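# Move the blue carton from the bookcase to the desk

## Task

Pull the blue carton out of the bookcase's row of cartons and set it on the desk. Every brown carton has to stay exactly where it stood, neither displaced nor rotated. The robot must not tip over or finish leaning, or the task fails. The carton only counts if it stays on the desk without the robot supporting it. At the end, open the grippers and back the robot away.

## Robot and tools

ROBOT. The robot has a two-wheel differential base that can drive forward or back and turn in place, but cannot move sideways. A vertical column carries a tilting head and two 6-joint arms, each ending in a two-finger parallel gripper. Folded, it measures 0.73 m front to back, 0.62 m across and 1.88 m tall, and its front sits 0.40 m ahead of the column. Each shoulder is about 0.12 m ahead of the column, 1.46 m above the floor and 0.23 m to its side. An empty hand reaches roughly 1 m from the shoulder and no lower than about 0.47 m, so it cannot touch the floor.

FRAMES. The base frame has its origin on the floor between the drive wheels, under the column: x forward, y to the robot's left, z up. left_hand and right_hand are reported in this frame. Each is the point where the fingers meet, and the tips extend 8 mm past it. The hand's z axis runs along the fingers and its y axis along the opening direction. base_odometry is measured in the odometry frame, which is the base frame at scene start. It counts wheel rotation only, so slipping shows up as travel. Heading is in radians, positive to the left.

execute_actions. The argument actions is a list holding one action, or empty to just read state and images. An action may contain base, joints, or both, plus optional speeds.
- base: exactly one command, and it is relative to the base's last reported position. translate_m is a forward distance in metres, from -3 to 3, negative meaning backward. rotate_rad is a turn in place in radians, from -3.2 to 3.2, positive meaning counter-clockwise seen from above.
- joints: absolute targets keyed by joint name. Values are radians, except the grippers, which are in metres. The ranges are: head_tilt_rad -0.61 to 1.308, with 0 about level and positive looking down; joint1 -2.879 to 2.879; joint2 0 to 3.141; joint3 0 to 3.019; joint4 -1.692 to 1.57; joint5 -1.57 to 1.57, positive swinging the hand to the robot's right; joint6 -2.094 to 2.094, positive rolling clockwise seen from behind. Each arm has its own keys (left_joint1_rad ... left_joint6_rad, right_joint1_rad ... right_joint6_rad). left_gripper_m and right_gripper_m are the gap between that hand's fingertips, 0 (shut) to 0.093.
- speeds: optional caps for this action only. translate_m is 0.05 to 0.8 m/s and rotate_rad is 0.1 to 1 rad/s. The default is the top of each range. Speeds do not slow the arms.
- Limits: a base motion that would need more than 8.667 s is refused, and no action runs past 15 s. Unknown keys or out-of-range values reject the whole call, and nothing moves.
- A joint you leave out may still be driving toward an earlier target.
- cameras picks which images come back: cam_head_left, cam_head_right, cam_left_wrist, cam_right_wrist, nav_camera, or all. Omitting it returns all; [] returns none.

ARM GEOMETRY. With left joint1 at -1.57 (right joint1 at 1.57) and joints 5 and 6 at 0, the arm moves in a vertical plane facing forward. Define a = j2 - 0.35, b = 1.05 + j2 - j3, and c = b - j4, where c = 1.57 means fingers pointing straight down. The hand is then about 0.12 + 0.39 sin a + 0.38 cos b + 0.25 cos c m ahead and 1.46 + 0.39 cos a - 0.38 sin b - 0.25 sin c m up. For example, j2, j3, j4 = 0.93, 0.78, 0.14 gives about 0.60 m ahead and 1.21 m up. The real hand usually ends up lower and nearer the column, by up to 5 cm, or about 12 cm when loaded; trust the reported hand position. Target changes under about 0.03 rad (0.08 for joints 2 and 3) may produce no motion. To make gentle contact, step about 0.05 rad per call from your previous target.

GRIPPER. The fingers are 7 cm long. From outside they are 1 cm wider than the reported opening at the tips and 5 cm wider at the base. The housing is 10 cm wide and 7 cm deep, and the wrist camera sticks out 11 cm on one side. To grasp, command an opening smaller than the object; off_target is then expected. A reading that stays at least 0.002 m above the target means something is held. In this task the grip force is weak: about 13 to 25 N per pad. Heavy cartons may therefore slip, and pulling against friction may lose the hold. An arm holds up to about 2 kg out to 0.6 m ahead with fingers down, and less when reaching farther or with flatter fingers.

RESULTS. base_status and joint_status report how each motion ended:
- done: the joint is within tolerance, or for the base the wheels turned the full amount.
- off_target: it stopped short and may still be pushing.
- contact_stop: the base only; a wheel stalled. Back off 0.05 m before turning.
- time_out: the arm was blocked and keeps a target close to where it stopped.
- not_followed: a safety check held back targets because of self or other-arm proximity or an obstacle. Read the cause: line, then move the offending joints back at least 0.05 rad.
Other readings: on_its_own lists uncommanded behaviour, and its "held at" value is a target, not a position. If turned_by_wheels and turned_by_imu differ by 0.05 rad or more and by over about 4%, the base collided or slipped. base_tilt is in degrees. wheel_motors_off = 1 means the wheels are switched off after pushing hard for about 3 s. motor_effort covers only the wheels, in percent, with the peak in brackets. Joint torques are noisy, offset drive outputs. MOTOR HOT warns of heat from 85 °C, and at 100 °C the arm drops what it holds.

OTHER TOOLS. wait(seconds 0 to 10) lets time pass and returns state and images. zoom_image(camera, region [x0, y0, x1, y1] in pixels, at most 504x504) magnifies that camera's latest image. read_manual(section "licences") only returns licence text. finished_scene(scene = current scene number) ends the scene permanently, so call it only once the carton rests on the desk, the grippers are open and the robot has backed off.

CAMERAS. The head cameras sit 1.47 to 1.58 m up and tilt down by about head_tilt_rad. The wrist cameras look along the fingers, tipped 0.62 rad toward the hand's +x, and the closed tips appear at image centre. nav_camera looks forward from 0.23 m above the floor.

AVOID. Do not bump or drag the brown cartons. Do not let the arms collide or press on each other, especially near the robot's centre line. Do not keep a blocked arm pushing; resend its reported joint positions to relieve it. Avoid driving so that the desk or shelf top hits the column, and avoid long hard base pushes, drops, and anything that tilts the robot.

Each tool is called after "Call:" as name([rows], argument=value, ...), one row to a line, values as JSON.

## Session

Call:
execute_actions(actions=[])

Scene clock: 0.00 s.
Joint torques (N m, as the arm reports them, + toward a larger angle): no reading
base_odometry: x=+0.000 y=+0.000 heading=+0.000 (m, m, rad; odometry frame)
turned_by_wheels: +0.000 (rad since the last result)
turned_by_imu: +0.000 (rad since the last result)
base_tilt: forward=-0.2 right=-0.2 (deg)
base_status: not commanded
joint_positions: head_tilt_rad=+0.865 left_joint1_rad=-1.564 left_joint2_rad=+0.915 left_joint3_rad=+0.381 left_joint4_rad=-0.954 left_joint5_rad=-0.045 left_joint6_rad=-0.037 left_gripper_m=+0.094 right_joint1_rad=+1.578 right_joint2_rad=+0.916 right_joint3_rad=+0.378 right_joint4_rad=-0.999 right_joint5_rad=+0.032 right_joint6_rad=-0.024 right_gripper_m=+0.095
joint_status: not commanded
wheel_motors_off: 0
motor_effort: left_wheel=+4 right_wheel=+2 (%)
left_hand: x=+0.1253 y=+0.2337 z=+1.2587 quat_wxyz=(+0.463, +0.009, -0.886, -0.030) (m; base frame)
right_hand: x=+0.1172 y=-0.2297 z=+1.2685 quat_wxyz=(+0.486, +0.021, -0.874, +0.006) (m; base frame)
pictures: cam_head_left, cam_head_right, cam_left_wrist, cam_right_wrist, nav_camera
Images, in order (width x height): cam_head_left 672x504, cam_head_right 672x504, cam_left_wrist 616x616, cam_right_wrist 616x616, nav_camera 672x504.

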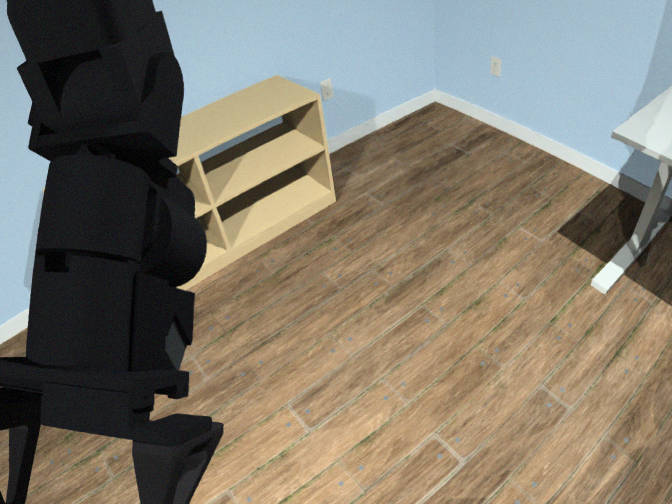

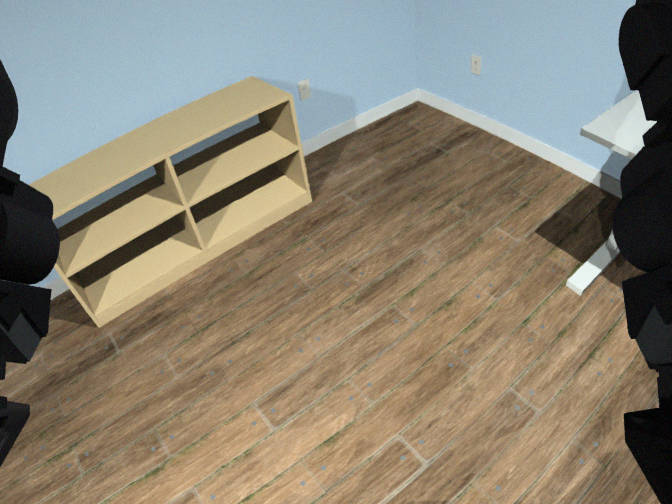

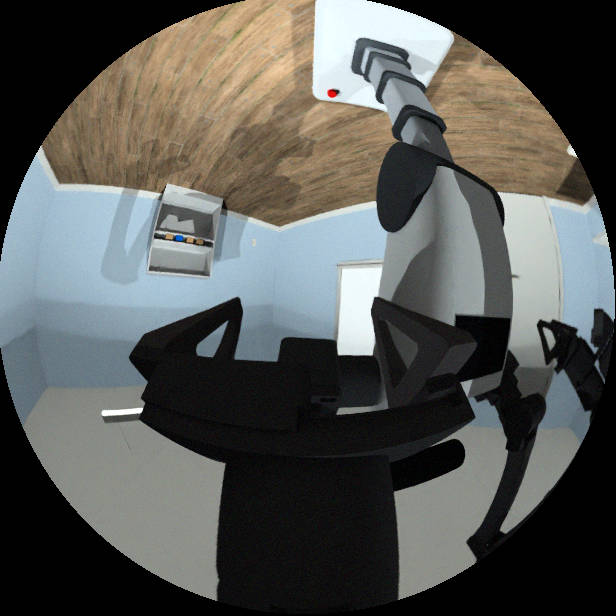

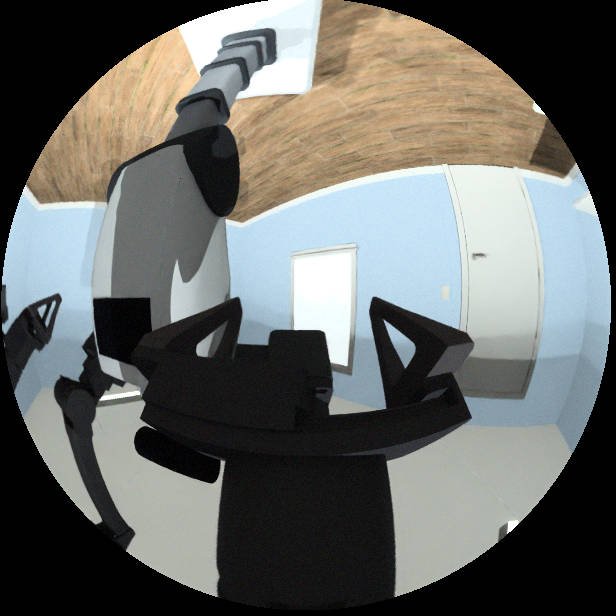

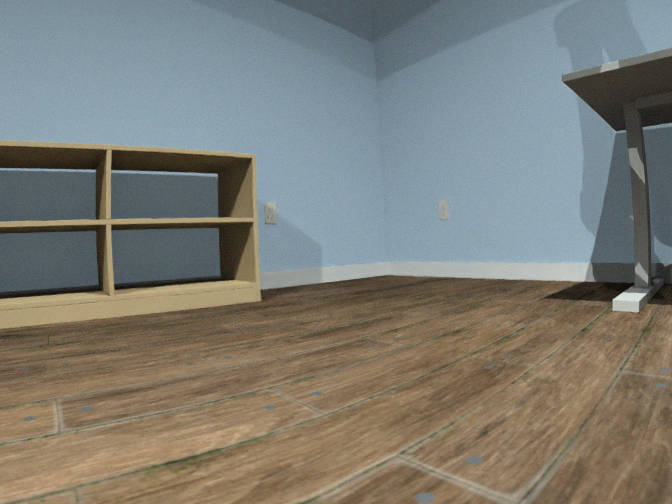

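Call:
zoom_image(camera="cam_left_wrist", region=[120, 160, 260, 300])

Call:
execute_actions([
  {"base":{"rotate_rad":1.6},"joints":{"head_tilt_rad":0.4}},
], cameras=["cam_head_left","cam_head_right","nav_camera"])

Region (120, 160, 260, 300) of cam_left_wrist's 616x616 image, scaled by 3.600, with more detail than that image has.

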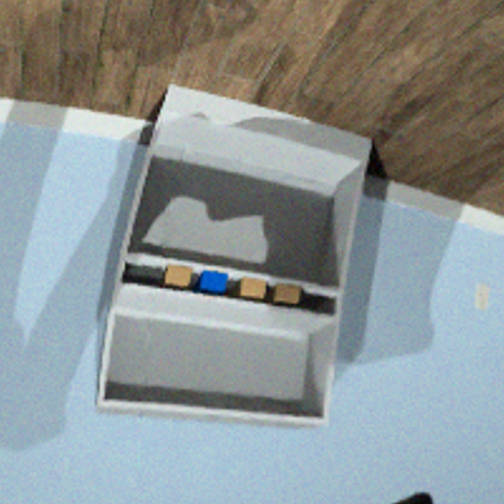

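Scene clock: 3.03 s.
Joint torques (N m, as the arm reports them, + toward a larger angle): left_arm=[-0.48 -6.36 -1.49 -1.58  0.1  -0.07] | right_arm=[ 1.22 -8.13 -1.5  -1.6   0.13  0.12]
base_odometry: x=+0.000 y=+0.000 heading=+1.600 (m, m, rad; odometry frame)
turned_by_wheels: +1.600 (rad since the last result)
turned_by_imu: +1.615 (rad since the last result)
base_tilt: forward=-0.1 right=-0.1 (deg)
base_status: done
joint_positions: head_tilt_rad=+0.419 left_joint1_rad=-1.564 left_joint2_rad=+0.915 left_joint3_rad=+0.381 left_joint4_rad=-0.954 left_joint5_rad=-0.045 left_joint6_rad=-0.037 left_gripper_m=+0.094 right_joint1_rad=+1.578 right_joint2_rad=+0.916 right_joint3_rad=+0.378 right_joint4_rad=-0.999 right_joint5_rad=+0.032 right_joint6_rad=-0.024 right_gripper_m=+0.095
joint_status: all done
wheel_motors_off: 0
motor_effort: left_wheel=-2(48) right_wheel=+2(42) (%)
left_hand: x=+0.1253 y=+0.2337 z=+1.2587 quat_wxyz=(+0.463, +0.009, -0.886, -0.030) (m; base frame)
right_hand: x=+0.1172 y=-0.2297 z=+1.2685 quat_wxyz=(+0.486, +0.021, -0.874, +0.006) (m; base frame)
pictures: cam_head_left, cam_head_right, nav_camera
Images, in order (width x height): cam_head_left 672x504, cam_head_right 672x504, nav_camera 672x504.

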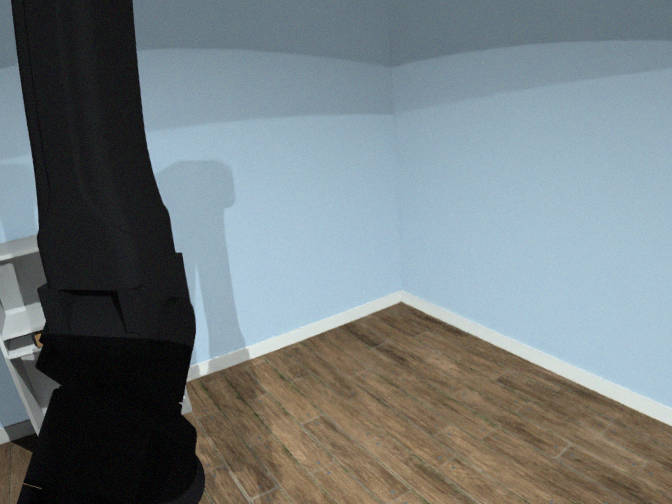

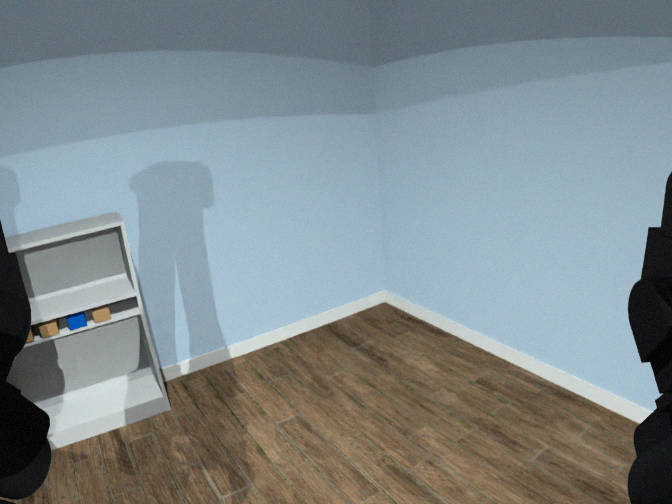

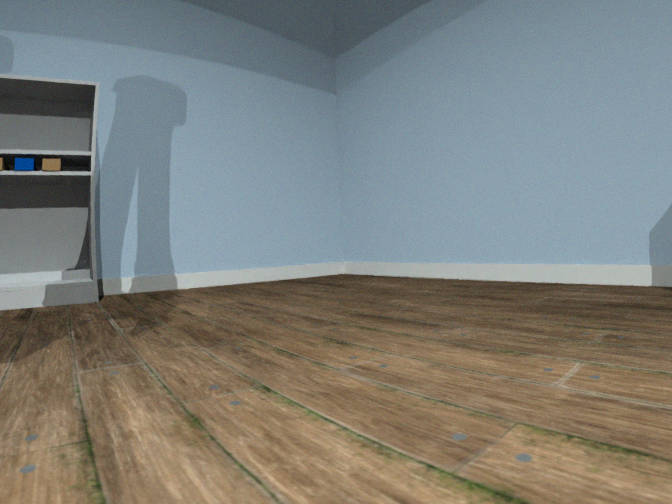

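Call:
execute_actions([
  {"base":{"rotate_rad":0.7},"joints":{"head_tilt_rad":0.6}},
], cameras=["cam_head_left","cam_head_right","nav_camera"])

Scene clock: 5.17 s.
Joint torques (N m, as the arm reports them, + toward a larger angle): left_arm=[-0.5  -6.31 -1.54 -1.57  0.1  -0.07] | right_arm=[ 1.2  -8.06 -1.53 -1.58  0.13  0.12]
base_odometry: x=+0.000 y=+0.000 heading=+2.299 (m, m, rad; odometry frame)
turned_by_wheels: +0.699 (rad since the last result)
turned_by_imu: +0.709 (rad since the last result)
base_tilt: forward=-0.1 right=+0.0 (deg)
base_status: done
joint_positions: head_tilt_rad=+0.603 left_joint1_rad=-1.564 left_joint2_rad=+0.915 left_joint3_rad=+0.381 left_joint4_rad=-0.954 left_joint5_rad=-0.045 left_joint6_rad=-0.037 left_gripper_m=+0.094 right_joint1_rad=+1.578 right_joint2_rad=+0.916 right_joint3_rad=+0.378 right_joint4_rad=-0.999 right_joint5_rad=+0.032 right_joint6_rad=-0.024 right_gripper_m=+0.095
joint_status: all done
wheel_motors_off: 0
motor_effort: left_wheel=-2(28) right_wheel=+2(21) (%)
left_hand: x=+0.1253 y=+0.2337 z=+1.2587 quat_wxyz=(+0.463, +0.009, -0.886, -0.030) (m; base frame)
right_hand: x=+0.1172 y=-0.2297 z=+1.2685 quat_wxyz=(+0.486, +0.021, -0.874, +0.006) (m; base frame)
pictures: cam_head_left, cam_head_right, nav_camera
Images, in order (width x height): cam_head_left 672x504, cam_head_right 672x504, nav_camera 672x504.

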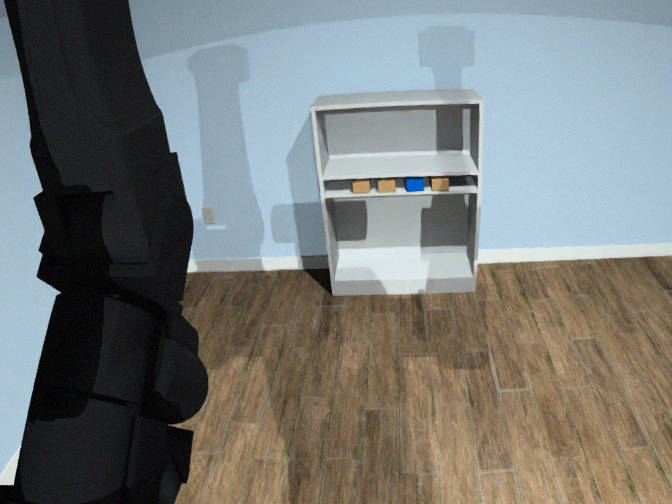

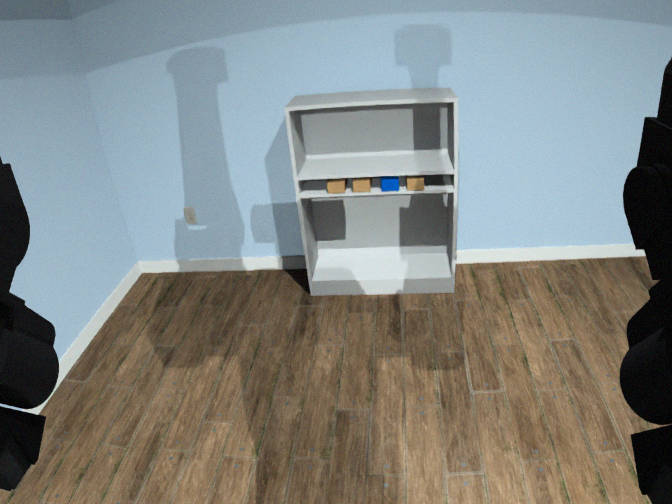

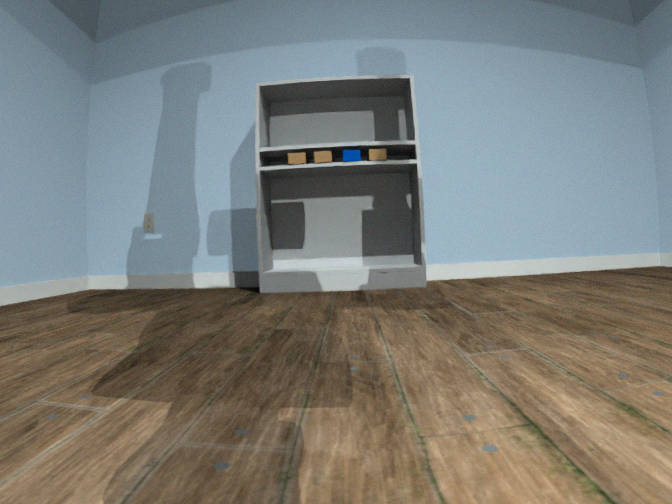

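Call:
execute_actions([
  {"base":{"rotate_rad":0.2}},
], cameras=[])

Call:
execute_actions([
  {"base":{"translate_m":0.9},"joints":{"right_joint1_rad":1.57,"right_joint2_rad":2.6,"right_joint3_rad":2.3,"right_joint4_rad":0.3,"right_joint5_rad":0,"right_joint6_rad":0,"right_gripper_m":0.085}},
], cameras=[])

Call:
execute_actions([
  {"base":{"rotate_rad":-0.2},"joints":{"head_tilt_rad":0.85,"right_joint2_rad":3.0,"right_joint3_rad":2.6,"right_joint4_rad":0.75}},
])

Scene clock: 7.03 s.
Joint torques (N m, as the arm reports them, + toward a larger angle): left_arm=[-0.5  -6.34 -1.49 -1.58  0.1  -0.07] | right_arm=[ 1.21 -8.15 -1.52 -1.58  0.13  0.12]
base_odometry: x=+0.000 y=+0.000 heading=+2.498 (m, m, rad; odometry frame)
turned_by_wheels: +0.199 (rad since the last result)
turned_by_imu: +0.202 (rad since the last result)
base_tilt: forward=+0.1 right=+0.0 (deg)
base_status: done
joint_positions: head_tilt_rad=+0.603 left_joint1_rad=-1.564 left_joint2_rad=+0.915 left_joint3_rad=+0.381 left_joint4_rad=-0.954 left_joint5_rad=-0.045 left_joint6_rad=-0.037 left_gripper_m=+0.094 right_joint1_rad=+1.578 right_joint2_rad=+0.916 right_joint3_rad=+0.378 right_joint4_rad=-0.999 right_joint5_rad=+0.032 right_joint6_rad=-0.024 right_gripper_m=+0.095
joint_status: not commanded
wheel_motors_off: 0
motor_effort: left_wheel=-1(28) right_wheel=+2(22) (%)
left_hand: x=+0.1253 y=+0.2337 z=+1.2587 quat_wxyz=(+0.463, +0.009, -0.886, -0.030) (m; base frame)
right_hand: x=+0.1172 y=-0.2297 z=+1.2685 quat_wxyz=(+0.486, +0.021, -0.874, +0.006) (m; base frame)
pictures: none
No camera images: the call's "cameras" was empty. Leave "cameras" out to get every camera's image.

Scene clock: 10.00 s.
Joint torques (N m, as the arm reports them, + toward a larger angle): left_arm=[-0.47 -6.39 -1.72 -1.61  0.1  -0.07] | right_arm=[  0.76 -17.4    2.65   2.04   0.04   0.22]
base_odometry: x=-0.720 y=+0.540 heading=+2.499 (m, m, rad; odometry frame)
turned_by_wheels: +0.000 (rad since the last result)
turned_by_imu: +0.000 (rad since the last result)
base_tilt: forward=-0.1 right=+0.0 (deg)
base_status: done
joint_positions: head_tilt_rad=+0.604 left_joint1_rad=-1.564 left_joint2_rad=+0.915 left_joint3_rad=+0.384 left_joint4_rad=-0.954 left_joint5_rad=-0.045 left_joint6_rad=-0.037 left_gripper_m=+0.094 right_joint1_rad=+1.578 right_joint2_rad=+2.581 right_joint3_rad=+2.301 right_joint4_rad=+0.287 right_joint5_rad=+0.002 right_joint6_rad=-0.008 right_gripper_m=+0.085
joint_status: all done
wheel_motors_off: 0
motor_effort: left_wheel=-1(69) right_wheel=+0(46) (%)
left_hand: x=+0.1269 y=+0.2337 z=+1.2580 quat_wxyz=(+0.462, +0.009, -0.886, -0.030) (m; base frame)
right_hand: x=+0.6433 y=-0.2190 z=+0.6362 quat_wxyz=(-0.262, +0.005, -0.965, -0.001) (m; base frame)
pictures: none
No camera images: the call's "cameras" was empty. Leave "cameras" out to get every camera's image.

Scene clock: 11.77 s.
Joint torques (N m, as the arm reports them, + toward a larger angle): left_arm=[-0.48 -6.47 -1.74 -1.57  0.09 -0.07] | right_arm=[  2.   -12.16   2.86   2.81   0.08   0.21]
base_odometry: x=-0.721 y=+0.540 heading=+2.300 (m, m, rad; odometry frame)
turned_by_wheels: -0.199 (rad since the last result)
turned_by_imu: -0.198 (rad since the last result)
base_tilt: forward=-0.3 right=+0.0 (deg)
base_status: done
joint_positions: head_tilt_rad=+0.851 left_joint1_rad=-1.564 left_joint2_rad=+0.915 left_joint3_rad=+0.384 left_joint4_rad=-0.954 left_joint5_rad=-0.045 left_joint6_rad=-0.037 left_gripper_m=+0.094 right_joint1_rad=+1.560 right_joint2_rad=+2.991 right_joint3_rad=+2.593 right_joint4_rad=+0.731 right_joint5_rad=+0.001 right_joint6_rad=-0.008 right_gripper_m=+0.085
joint_status: all done
wheel_motors_off: 0
motor_effort: left_wheel=-1(46) right_wheel=-1(42) (%)
left_hand: x=+0.1269 y=+0.2337 z=+1.2580 quat_wxyz=(+0.462, +0.009, -0.886, -0.030) (m; base frame)
right_hand: x=+0.5405 y=-0.2362 z=+0.5778 quat_wxyz=(-0.415, +0.003, -0.910, +0.008) (m; base frame)
pictures: cam_head_left, cam_head_right, cam_left_wrist, cam_right_wrist, nav_camera
Images, in order (width x height): cam_head_left 672x504, cam_head_right 672x504, cam_left_wrist 616x616, cam_right_wrist 616x616, nav_camera 672x504.

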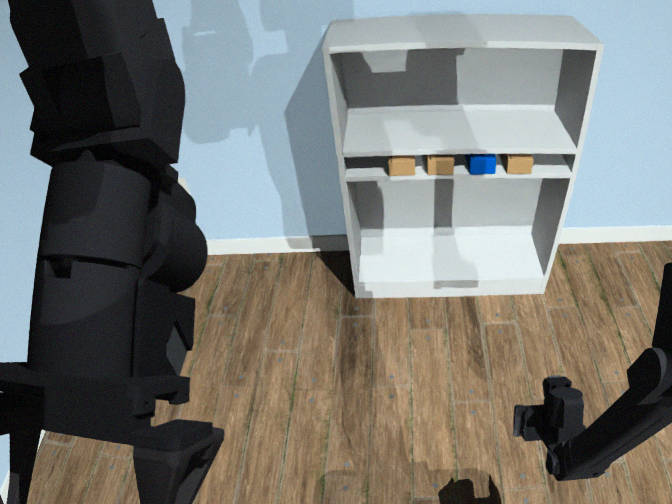

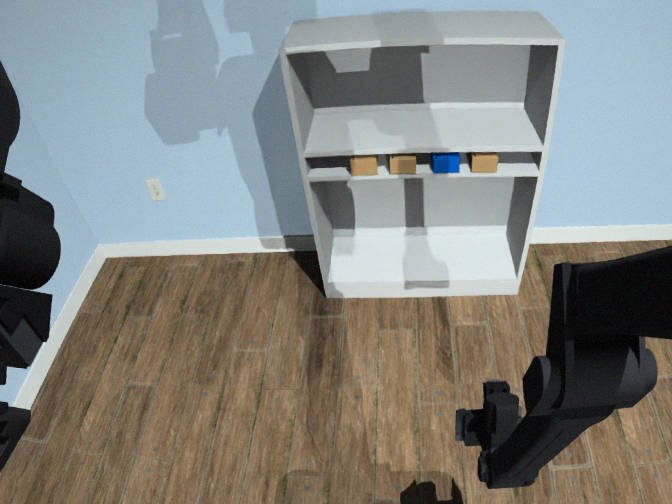

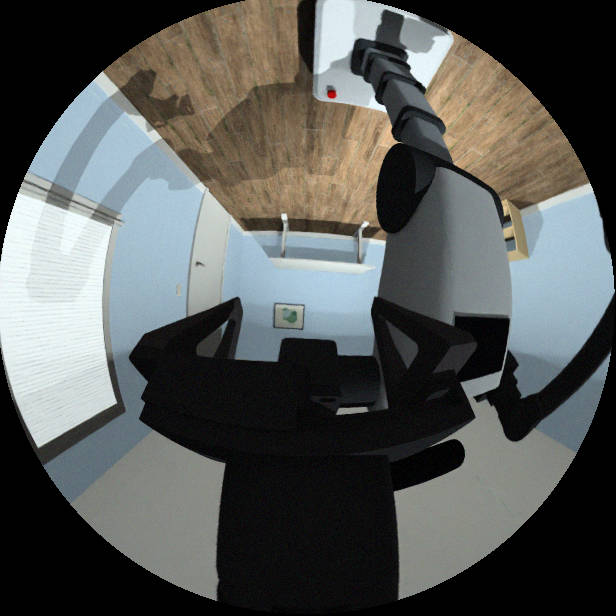

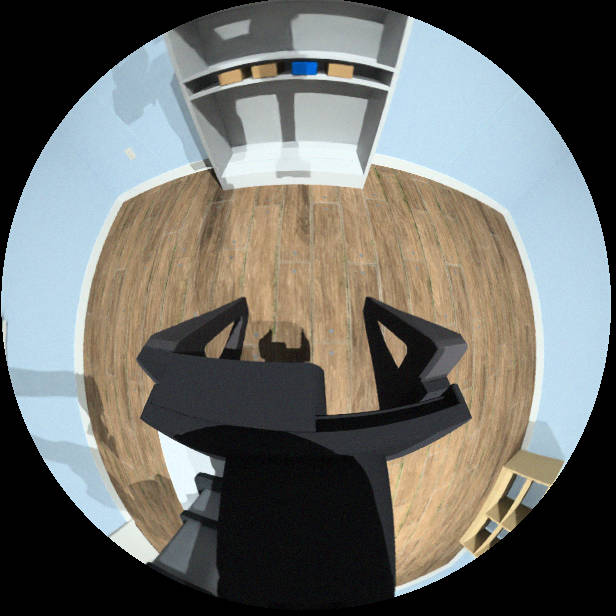

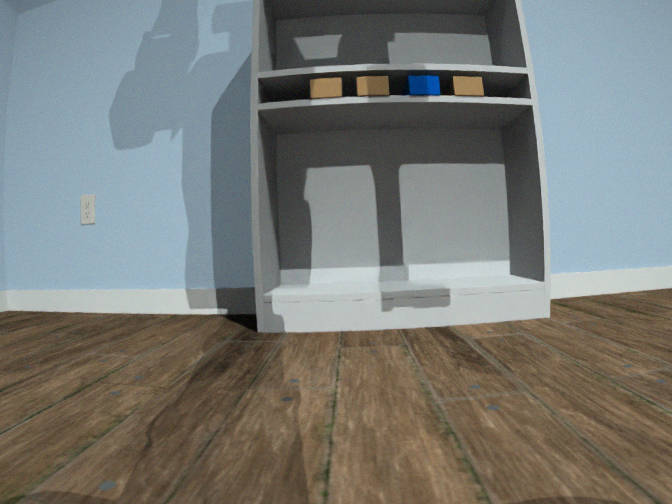

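Call:
execute_actions([
  {"base":{"translate_m":0.42},"joints":{"head_tilt_rad":1.0,"right_joint4_rad":0.9}},
], cameras=["cam_head_right","cam_right_wrist","nav_camera"])

Scene clock: 14.30 s.
Joint torques (N m, as the arm reports them, + toward a larger angle): left_arm=[-0.52 -6.41 -1.8  -1.56  0.09 -0.07] | right_arm=[  1.85 -12.01   2.84   2.99   0.08   0.21]
base_odometry: x=-1.000 y=+0.853 heading=+2.299 (m, m, rad; odometry frame)
turned_by_wheels: -0.001 (rad since the last result)
turned_by_imu: -0.001 (rad since the last result)
base_tilt: forward=+0.0 right=+0.0 (deg)
base_status: done
joint_positions: head_tilt_rad=+1.000 left_joint1_rad=-1.564 left_joint2_rad=+0.915 left_joint3_rad=+0.385 left_joint4_rad=-0.954 left_joint5_rad=-0.045 left_joint6_rad=-0.037 left_gripper_m=+0.094 right_joint1_rad=+1.561 right_joint2_rad=+2.993 right_joint3_rad=+2.593 right_joint4_rad=+0.879 right_joint5_rad=+0.001 right_joint6_rad=-0.008 right_gripper_m=+0.085
joint_status: all done
wheel_motors_off: 0
motor_effort: left_wheel=-1(52) right_wheel=+0(51) (%)
left_hand: x=+0.1273 y=+0.2337 z=+1.2579 quat_wxyz=(+0.461, +0.009, -0.887, -0.030) (m; base frame)
right_hand: x=+0.5607 y=-0.2353 z=+0.6061 quat_wxyz=(-0.481, +0.003, -0.877, +0.007) (m; base frame)
pictures: cam_head_right, cam_right_wrist, nav_camera
Images, in order (width x height): cam_head_right 672x504, cam_right_wrist 616x616, nav_camera 672x504.

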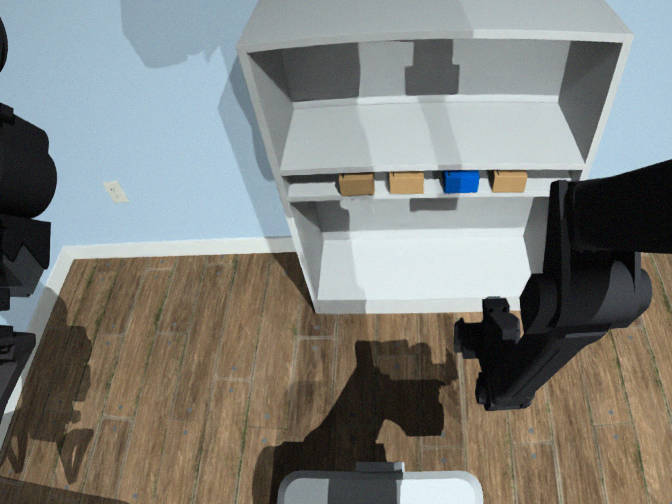

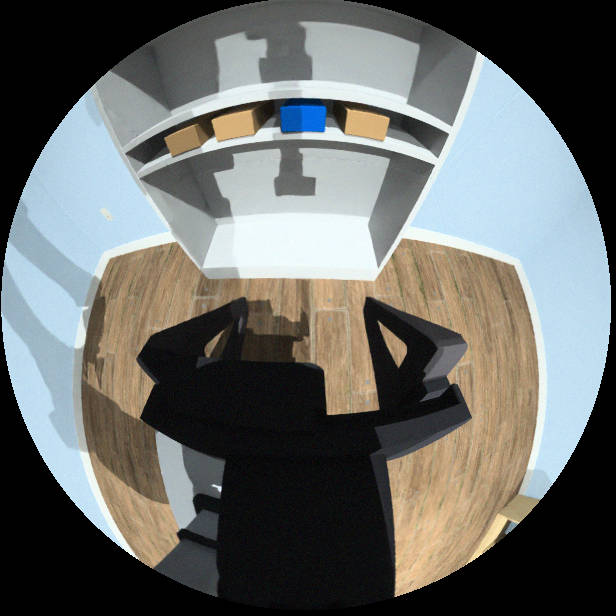

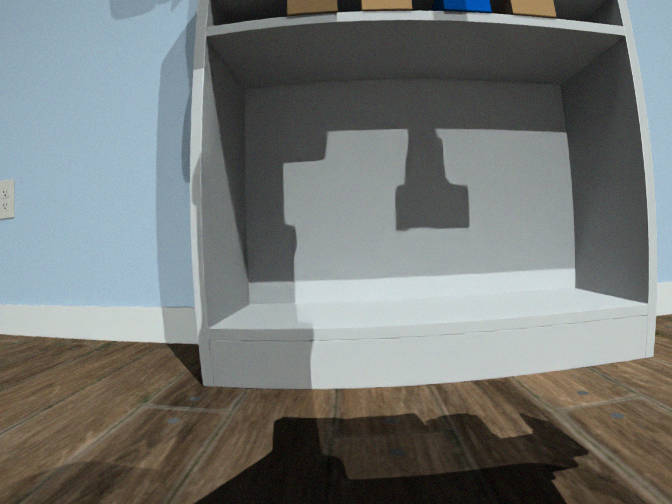

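Call:
execute_actions([
  {"joints":{"right_joint3_rad":2.77,"right_joint4_rad":0.92,"right_gripper_m":0.093}},
], cameras=[])

Call:
execute_actions([
  {"base":{"translate_m":0.18},"speeds":{"translate_m":0.2}},
], cameras=["cam_head_right","cam_right_wrist"])

Scene clock: 15.73 s.
Joint torques (N m, as the arm reports them, + toward a larger angle): left_arm=[-0.49 -6.37 -1.8  -1.57  0.09 -0.07] | right_arm=[  1.82 -14.34   4.71   3.08   0.08   0.21]
base_odometry: x=-1.000 y=+0.853 heading=+2.299 (m, m, rad; odometry frame)
turned_by_wheels: +0.000 (rad since the last result)
turned_by_imu: +0.000 (rad since the last result)
base_tilt: forward=-0.1 right=-0.1 (deg)
base_status: not commanded
joint_positions: head_tilt_rad=+1.000 left_joint1_rad=-1.564 left_joint2_rad=+0.915 left_joint3_rad=+0.385 left_joint4_rad=-0.954 left_joint5_rad=-0.045 left_joint6_rad=-0.037 left_gripper_m=+0.094 right_joint1_rad=+1.561 right_joint2_rad=+2.989 right_joint3_rad=+2.756 right_joint4_rad=+0.900 right_joint5_rad=+0.001 right_joint6_rad=-0.008 right_gripper_m=+0.093
joint_status: all done
wheel_motors_off: 0
motor_effort: left_wheel=+0(1) right_wheel=+1(1) (%)
left_hand: x=+0.1273 y=+0.2337 z=+1.2579 quat_wxyz=(+0.461, +0.009, -0.887, -0.030) (m; base frame)
right_hand: x=+0.6455 y=-0.2353 z=+0.6608 quat_wxyz=(-0.560, +0.003, -0.828, +0.008) (m; base frame)
pictures: none
No camera images: the call's "cameras" was empty. Leave "cameras" out to get every camera's image.

Scene clock: 17.60 s.
Joint torques (N m, as the arm reports them, + toward a larger angle): left_arm=[-0.5  -6.42 -1.66 -1.59  0.1  -0.07] | right_arm=[  1.76 -14.85   4.54   3.12   0.08   0.21]
base_odometry: x=-1.120 y=+0.988 heading=+2.299 (m, m, rad; odometry frame)
turned_by_wheels: +0.000 (rad since the last result)
turned_by_imu: -0.001 (rad since the last result)
base_tilt: forward=-0.1 right=+0.0 (deg)
base_status: done
joint_positions: head_tilt_rad=+1.001 left_joint1_rad=-1.564 left_joint2_rad=+0.915 left_joint3_rad=+0.381 left_joint4_rad=-0.954 left_joint5_rad=-0.045 left_joint6_rad=-0.037 left_gripper_m=+0.094 right_joint1_rad=+1.561 right_joint2_rad=+2.997 right_joint3_rad=+2.756 right_joint4_rad=+0.900 right_joint5_rad=+0.001 right_joint6_rad=-0.008 right_gripper_m=+0.093
joint_status: not commanded
wheel_motors_off: 0
motor_effort: left_wheel=-1(38) right_wheel=+0(28) (%)
left_hand: x=+0.1255 y=+0.2337 z=+1.2586 quat_wxyz=(+0.463, +0.009, -0.886, -0.030) (m; base frame)
right_hand: x=+0.6391 y=-0.2353 z=+0.6567 quat_wxyz=(-0.557, +0.003, -0.830, +0.008) (m; base frame)
pictures: cam_head_right, cam_right_wrist
Images, in order (width x height): cam_head_right 672x504, cam_right_wrist 616x616.

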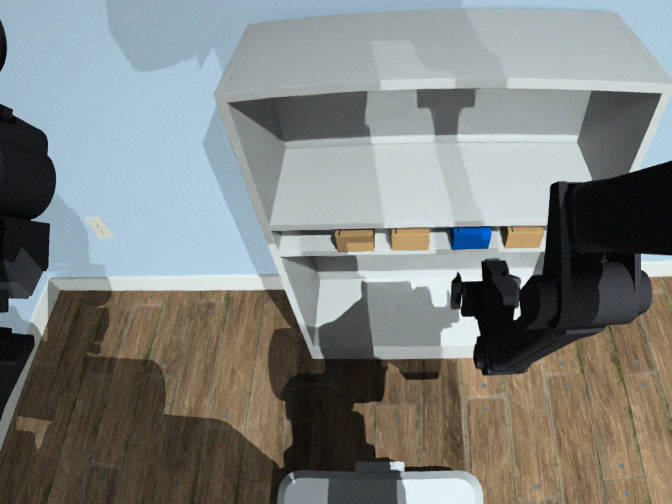

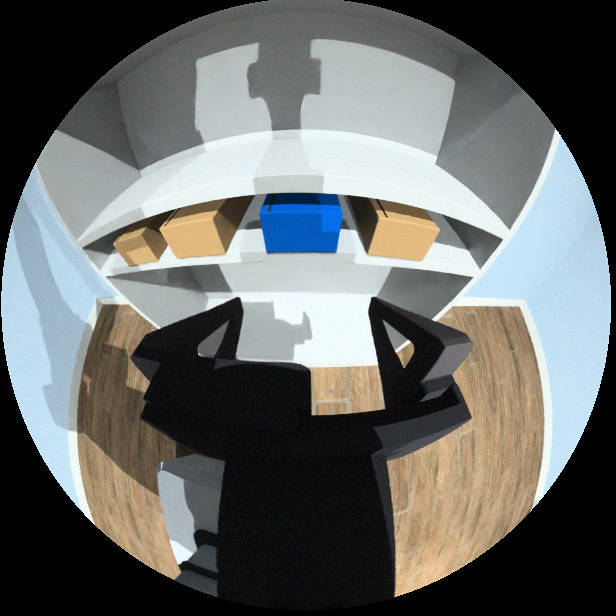

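Call:
execute_actions([
  {"base":{"translate_m":0.07},"speeds":{"translate_m":0.1},"joints":{"right_joint3_rad":2.68,"right_joint4_rad":0.84}},
], cameras=["cam_head_right","cam_right_wrist"])

Scene clock: 19.40 s.
Joint torques (N m, as the arm reports them, + toward a larger angle): left_arm=[-0.49 -6.35 -1.58 -1.61  0.09 -0.07] | right_arm=[  1.85 -13.74   3.24   1.73   0.07   0.21]
base_odometry: x=-1.167 y=+1.040 heading=+2.299 (m, m, rad; odometry frame)
turned_by_wheels: +0.000 (rad since the last result)
turned_by_imu: -0.001 (rad since the last result)
base_tilt: forward=-0.1 right=+0.0 (deg)
base_status: done
joint_positions: head_tilt_rad=+1.001 left_joint1_rad=-1.564 left_joint2_rad=+0.915 left_joint3_rad=+0.382 left_joint4_rad=-0.954 left_joint5_rad=-0.045 left_joint6_rad=-0.037 left_gripper_m=+0.094 right_joint1_rad=+1.561 right_joint2_rad=+2.999 right_joint3_rad=+2.678 right_joint4_rad=+0.850 right_joint5_rad=+0.001 right_joint6_rad=-0.008 right_gripper_m=+0.093
joint_status: all done
wheel_motors_off: 0
motor_effort: left_wheel=+0(40) right_wheel=+0(30) (%)
left_hand: x=+0.1257 y=+0.2337 z=+1.2585 quat_wxyz=(+0.463, +0.009, -0.886, -0.030) (m; base frame)
right_hand: x=+0.5952 y=-0.2354 z=+0.6206 quat_wxyz=(-0.503, +0.003, -0.865, +0.008) (m; base frame)
pictures: cam_head_right, cam_right_wrist
Images, in order (width x height): cam_head_right 672x504, cam_right_wrist 616x616.

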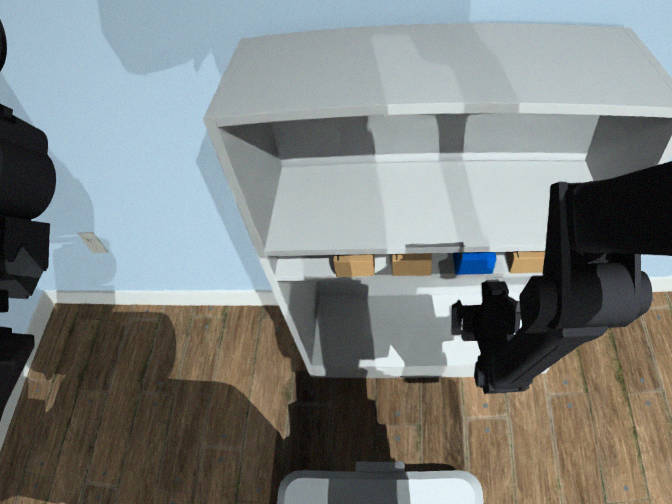

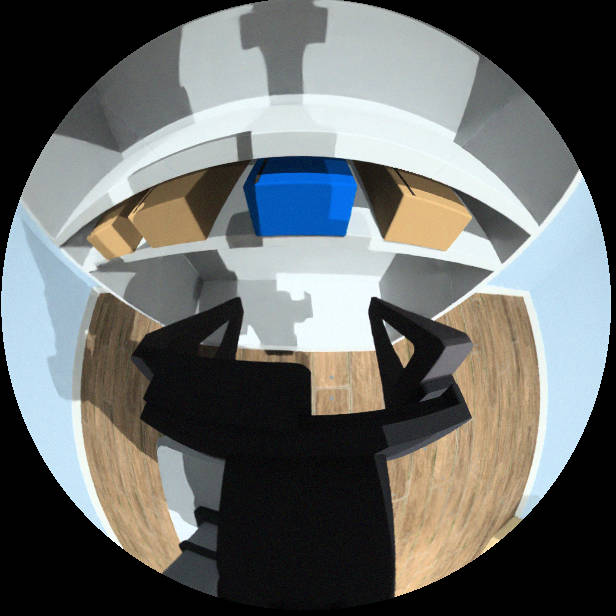

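Call:
execute_actions([
  {"base":{"translate_m":0.05},"speeds":{"translate_m":0.1},"joints":{"right_joint4_rad":0.94}},
], cameras=["cam_head_right","cam_right_wrist"])

Scene clock: 20.80 s.
Joint torques (N m, as the arm reports them, + toward a larger angle): left_arm=[-0.48 -6.37 -1.55 -1.59  0.1  -0.07] | right_arm=[  1.74 -13.72   3.02   3.     0.08   0.21]
base_odometry: x=-1.200 y=+1.077 heading=+2.299 (m, m, rad; odometry frame)
turned_by_wheels: +0.000 (rad since the last result)
turned_by_imu: +0.000 (rad since the last result)
base_tilt: forward=-0.1 right=+0.0 (deg)
base_status: done
joint_positions: head_tilt_rad=+1.001 left_joint1_rad=-1.564 left_joint2_rad=+0.915 left_joint3_rad=+0.381 left_joint4_rad=-0.954 left_joint5_rad=-0.045 left_joint6_rad=-0.037 left_gripper_m=+0.094 right_joint1_rad=+1.561 right_joint2_rad=+2.997 right_joint3_rad=+2.678 right_joint4_rad=+0.921 right_joint5_rad=+0.001 right_joint6_rad=-0.008 right_gripper_m=+0.093
joint_status: all done
wheel_motors_off: 0
motor_effort: left_wheel=+0(39) right_wheel=+0(32) (%)
left_hand: x=+0.1253 y=+0.2337 z=+1.2587 quat_wxyz=(+0.463, +0.009, -0.886, -0.030) (m; base frame)
right_hand: x=+0.6046 y=-0.2353 z=+0.6368 quat_wxyz=(-0.533, +0.003, -0.846, +0.008) (m; base frame)
pictures: cam_head_right, cam_right_wrist
Images, in order (width x height): cam_head_right 672x504, cam_right_wrist 616x616.

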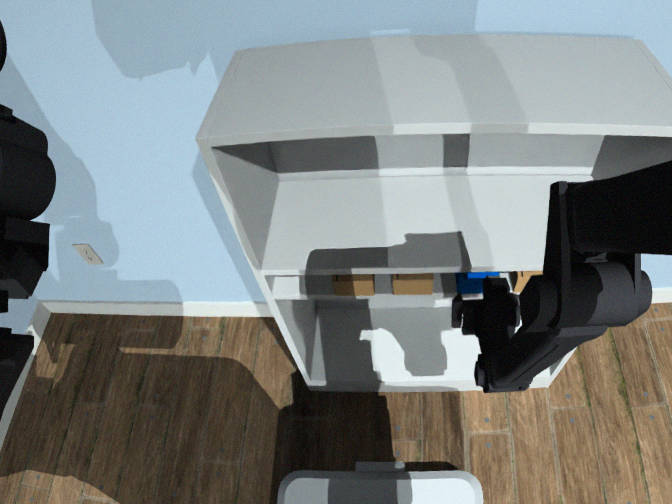

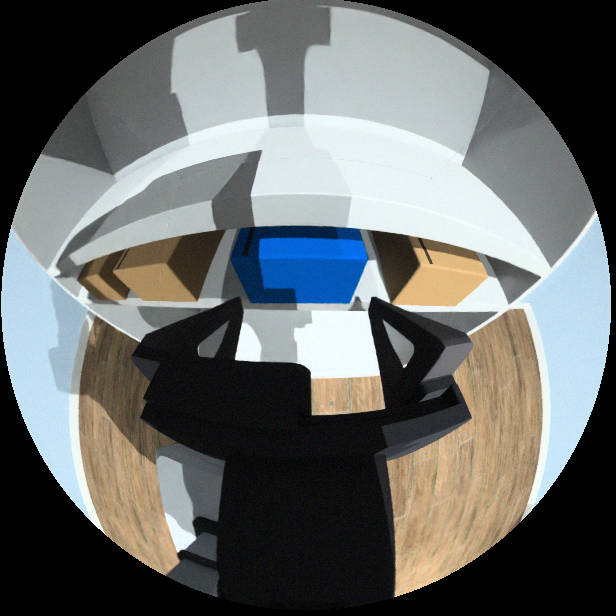

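Call:
execute_actions([
  {"base":{"rotate_rad":0.009},"speeds":{"rotate_rad":0.1}},
], cameras=[])

Call:
execute_actions([
  {"base":{"translate_m":0.035},"speeds":{"translate_m":0.05}},
], cameras=["cam_right_wrist"])

Scene clock: 21.60 s.
Joint torques (N m, as the arm reports them, + toward a larger angle): left_arm=[-0.46 -6.33 -1.54 -1.59  0.1  -0.07] | right_arm=[  1.44 -13.7    3.07   3.02   0.07   0.21]
base_odometry: x=-1.200 y=+1.077 heading=+2.306 (m, m, rad; odometry frame)
turned_by_wheels: +0.007 (rad since the last result)
turned_by_imu: +0.007 (rad since the last result)
base_tilt: forward=-0.3 right=-0.2 (deg)
base_status: done
joint_positions: head_tilt_rad=+1.001 left_joint1_rad=-1.564 left_joint2_rad=+0.915 left_joint3_rad=+0.380 left_joint4_rad=-0.954 left_joint5_rad=-0.045 left_joint6_rad=-0.037 left_gripper_m=+0.094 right_joint1_rad=+1.567 right_joint2_rad=+2.997 right_joint3_rad=+2.678 right_joint4_rad=+0.921 right_joint5_rad=+0.001 right_joint6_rad=-0.008 right_gripper_m=+0.093
joint_status: not commanded
wheel_motors_off: 0
motor_effort: left_wheel=+0(45) right_wheel=+1(33) (%)
left_hand: x=+0.1251 y=+0.2337 z=+1.2587 quat_wxyz=(+0.463, +0.009, -0.886, -0.030) (m; base frame)
right_hand: x=+0.6049 y=-0.2290 z=+0.6370 quat_wxyz=(-0.534, +0.003, -0.846, +0.004) (m; base frame)
pictures: none
No camera images: the call's "cameras" was empty. Leave "cameras" out to get every camera's image.

Scene clock: 23.07 s.
Joint torques (N m, as the arm reports them, + toward a larger angle): left_arm=[-0.49 -6.14 -1.59 -1.57  0.09 -0.07] | right_arm=[  1.53 -14.87   3.47   2.96  -0.06   0.19]
base_odometry: x=-1.224 y=+1.103 heading=+2.307 (m, m, rad; odometry frame)
turned_by_wheels: +0.001 (rad since the last result)
turned_by_imu: +0.001 (rad since the last result)
base_tilt: forward=-0.1 right=-0.2 (deg)
base_status: done
joint_positions: head_tilt_rad=+1.001 left_joint1_rad=-1.564 left_joint2_rad=+0.915 left_joint3_rad=+0.381 left_joint4_rad=-0.954 left_joint5_rad=-0.045 left_joint6_rad=-0.037 left_gripper_m=+0.094 right_joint1_rad=+1.567 right_joint2_rad=+3.021 right_joint3_rad=+2.670 right_joint4_rad=+0.921 right_joint5_rad=+0.005 right_joint6_rad=-0.006 right_gripper_m=+0.093
joint_status: not commanded
wheel_motors_off: 0
motor_effort: left_wheel=+3(37) right_wheel=+0(34) (%)
left_hand: x=+0.1253 y=+0.2337 z=+1.2587 quat_wxyz=(+0.463, +0.009, -0.886, -0.030) (m; base frame)
right_hand: x=+0.5807 y=-0.2296 z=+0.6231 quat_wxyz=(-0.520, +0.001, -0.854, +0.005) (m; base frame)
pictures: cam_right_wrist
Images, in order (width x height): cam_right_wrist 616x616.

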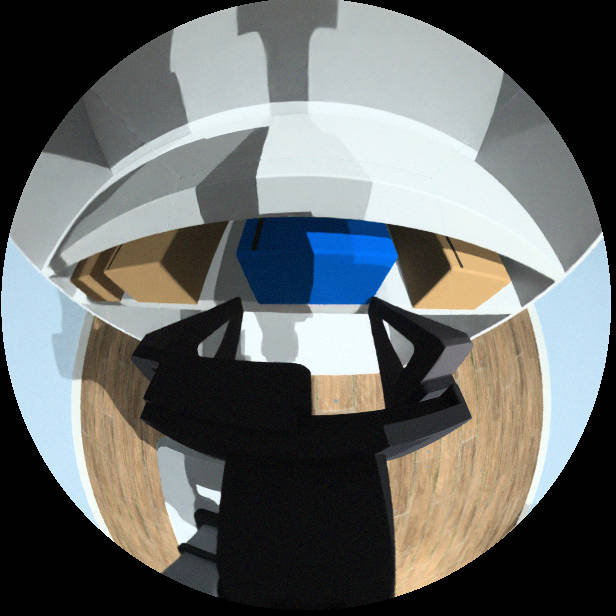

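Call:
execute_actions([
  {"base":{"translate_m":-0.05},"speeds":{"translate_m":0.1}},
], cameras=["cam_right_wrist","cam_head_right"])

Scene clock: 24.60 s.
Joint torques (N m, as the arm reports them, + toward a larger angle): left_arm=[-0.47 -6.25 -1.49 -1.62  0.1  -0.07] | right_arm=[  1.58 -14.05   3.56   3.01   0.04   0.18]
base_odometry: x=-1.190 y=+1.066 heading=+2.306 (m, m, rad; odometry frame)
turned_by_wheels: -0.002 (rad since the last result)
turned_by_imu: -0.002 (rad since the last result)
base_tilt: forward=-0.1 right=-0.1 (deg)
base_status: done
joint_positions: head_tilt_rad=+1.001 left_joint1_rad=-1.564 left_joint2_rad=+0.915 left_joint3_rad=+0.380 left_joint4_rad=-0.954 left_joint5_rad=-0.045 left_joint6_rad=-0.037 left_gripper_m=+0.094 right_joint1_rad=+1.567 right_joint2_rad=+3.008 right_joint3_rad=+2.670 right_joint4_rad=+0.921 right_joint5_rad=+0.002 right_joint6_rad=-0.006 right_gripper_m=+0.093
joint_status: not commanded
wheel_motors_off: 0
motor_effort: left_wheel=-2(39) right_wheel=+1(42) (%)
left_hand: x=+0.1249 y=+0.2337 z=+1.2588 quat_wxyz=(+0.463, +0.009, -0.886, -0.030) (m; base frame)
right_hand: x=+0.5918 y=-0.2292 z=+0.6292 quat_wxyz=(-0.525, +0.002, -0.851, +0.004) (m; base frame)
pictures: cam_head_right, cam_right_wrist
Images, in order (width x height): cam_head_right 672x504, cam_right_wrist 616x616.

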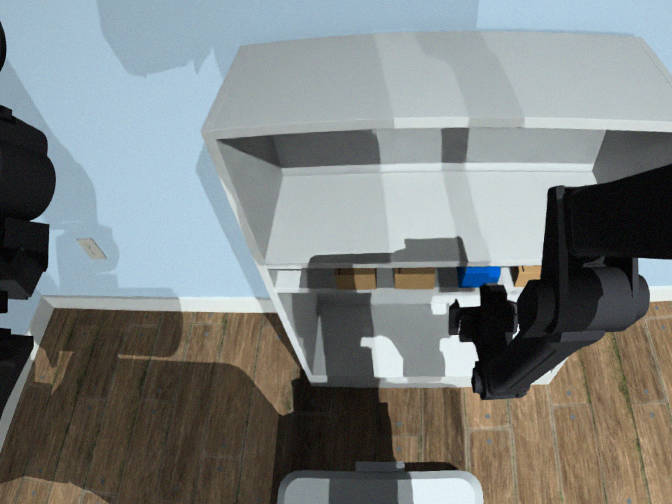

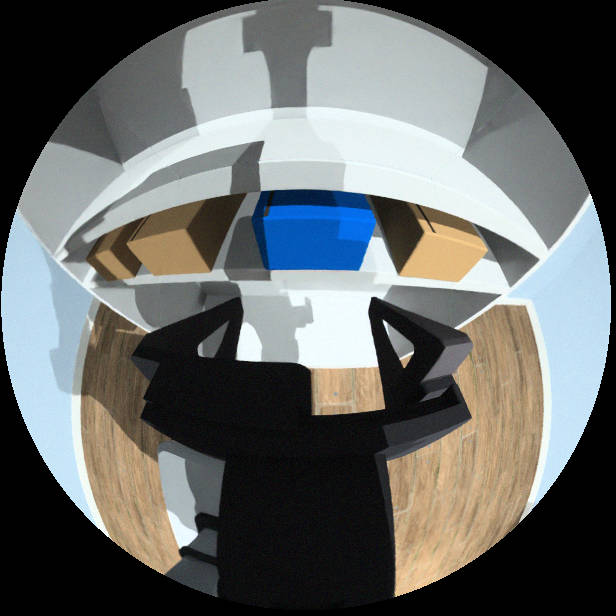

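Call:
execute_actions([
  {"base":{"rotate_rad":-0.005},"speeds":{"rotate_rad":0.1},"joints":{"right_joint2_rad":3.0,"right_joint4_rad":1.05}},
], cameras=[])

Call:
execute_actions([
  {"base":{"translate_m":0.025},"speeds":{"translate_m":0.05}},
], cameras=["cam_right_wrist"])

Scene clock: 25.47 s.
Joint torques (N m, as the arm reports them, + toward a larger angle): left_arm=[-0.47 -6.33 -1.46 -1.57  0.09 -0.07] | right_arm=[  1.33 -14.37   3.63   3.06   0.05   0.17]
base_odometry: x=-1.190 y=+1.066 heading=+2.302 (m, m, rad; odometry frame)
turned_by_wheels: -0.003 (rad since the last result)
turned_by_imu: -0.004 (rad since the last result)
base_tilt: forward=-0.2 right=-0.1 (deg)
base_status: done
joint_positions: head_tilt_rad=+1.001 left_joint1_rad=-1.564 left_joint2_rad=+0.915 left_joint3_rad=+0.380 left_joint4_rad=-0.954 left_joint5_rad=-0.045 left_joint6_rad=-0.037 left_gripper_m=+0.094 right_joint1_rad=+1.567 right_joint2_rad=+3.006 right_joint3_rad=+2.670 right_joint4_rad=+1.030 right_joint5_rad=+0.002 right_joint6_rad=-0.006 right_gripper_m=+0.093
joint_status: all done
wheel_motors_off: 0
motor_effort: left_wheel=+2(35) right_wheel=-1(24) (%)
left_hand: x=+0.1249 y=+0.2337 z=+1.2588 quat_wxyz=(+0.463, +0.009, -0.886, -0.030) (m; base frame)
right_hand: x=+0.6037 y=-0.2291 z=+0.6546 quat_wxyz=(-0.572, +0.002, -0.820, +0.004) (m; base frame)
pictures: none
No camera images: the call's "cameras" was empty. Leave "cameras" out to get every camera's image.

Scene clock: 26.73 s.
Joint torques (N m, as the arm reports them, + toward a larger angle): left_arm=[-0.47 -6.35 -1.51 -1.53  0.09 -0.07] | right_arm=[  1.59 -14.17   3.6    3.06   0.04   0.18]
base_odometry: x=-1.207 y=+1.085 heading=+2.304 (m, m, rad; odometry frame)
turned_by_wheels: +0.001 (rad since the last result)
turned_by_imu: +0.001 (rad since the last result)
base_tilt: forward=-0.1 right=-0.1 (deg)
base_status: done
joint_positions: head_tilt_rad=+1.001 left_joint1_rad=-1.564 left_joint2_rad=+0.915 left_joint3_rad=+0.380 left_joint4_rad=-0.954 left_joint5_rad=-0.045 left_joint6_rad=-0.037 left_gripper_m=+0.094 right_joint1_rad=+1.567 right_joint2_rad=+3.004 right_joint3_rad=+2.670 right_joint4_rad=+1.030 right_joint5_rad=+0.002 right_joint6_rad=-0.006 right_gripper_m=+0.093
joint_status: not commanded
wheel_motors_off: 0
motor_effort: left_wheel=+1(46) right_wheel=-1(40) (%)
left_hand: x=+0.1251 y=+0.2337 z=+1.2587 quat_wxyz=(+0.463, +0.009, -0.886, -0.030) (m; base frame)
right_hand: x=+0.6059 y=-0.2291 z=+0.6559 quat_wxyz=(-0.573, +0.002, -0.820, +0.004) (m; base frame)
pictures: cam_right_wrist
Images, in order (width x height): cam_right_wrist 616x616.

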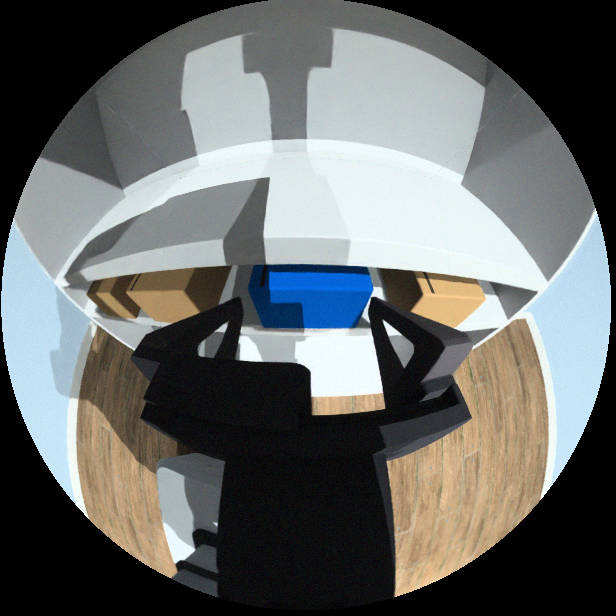

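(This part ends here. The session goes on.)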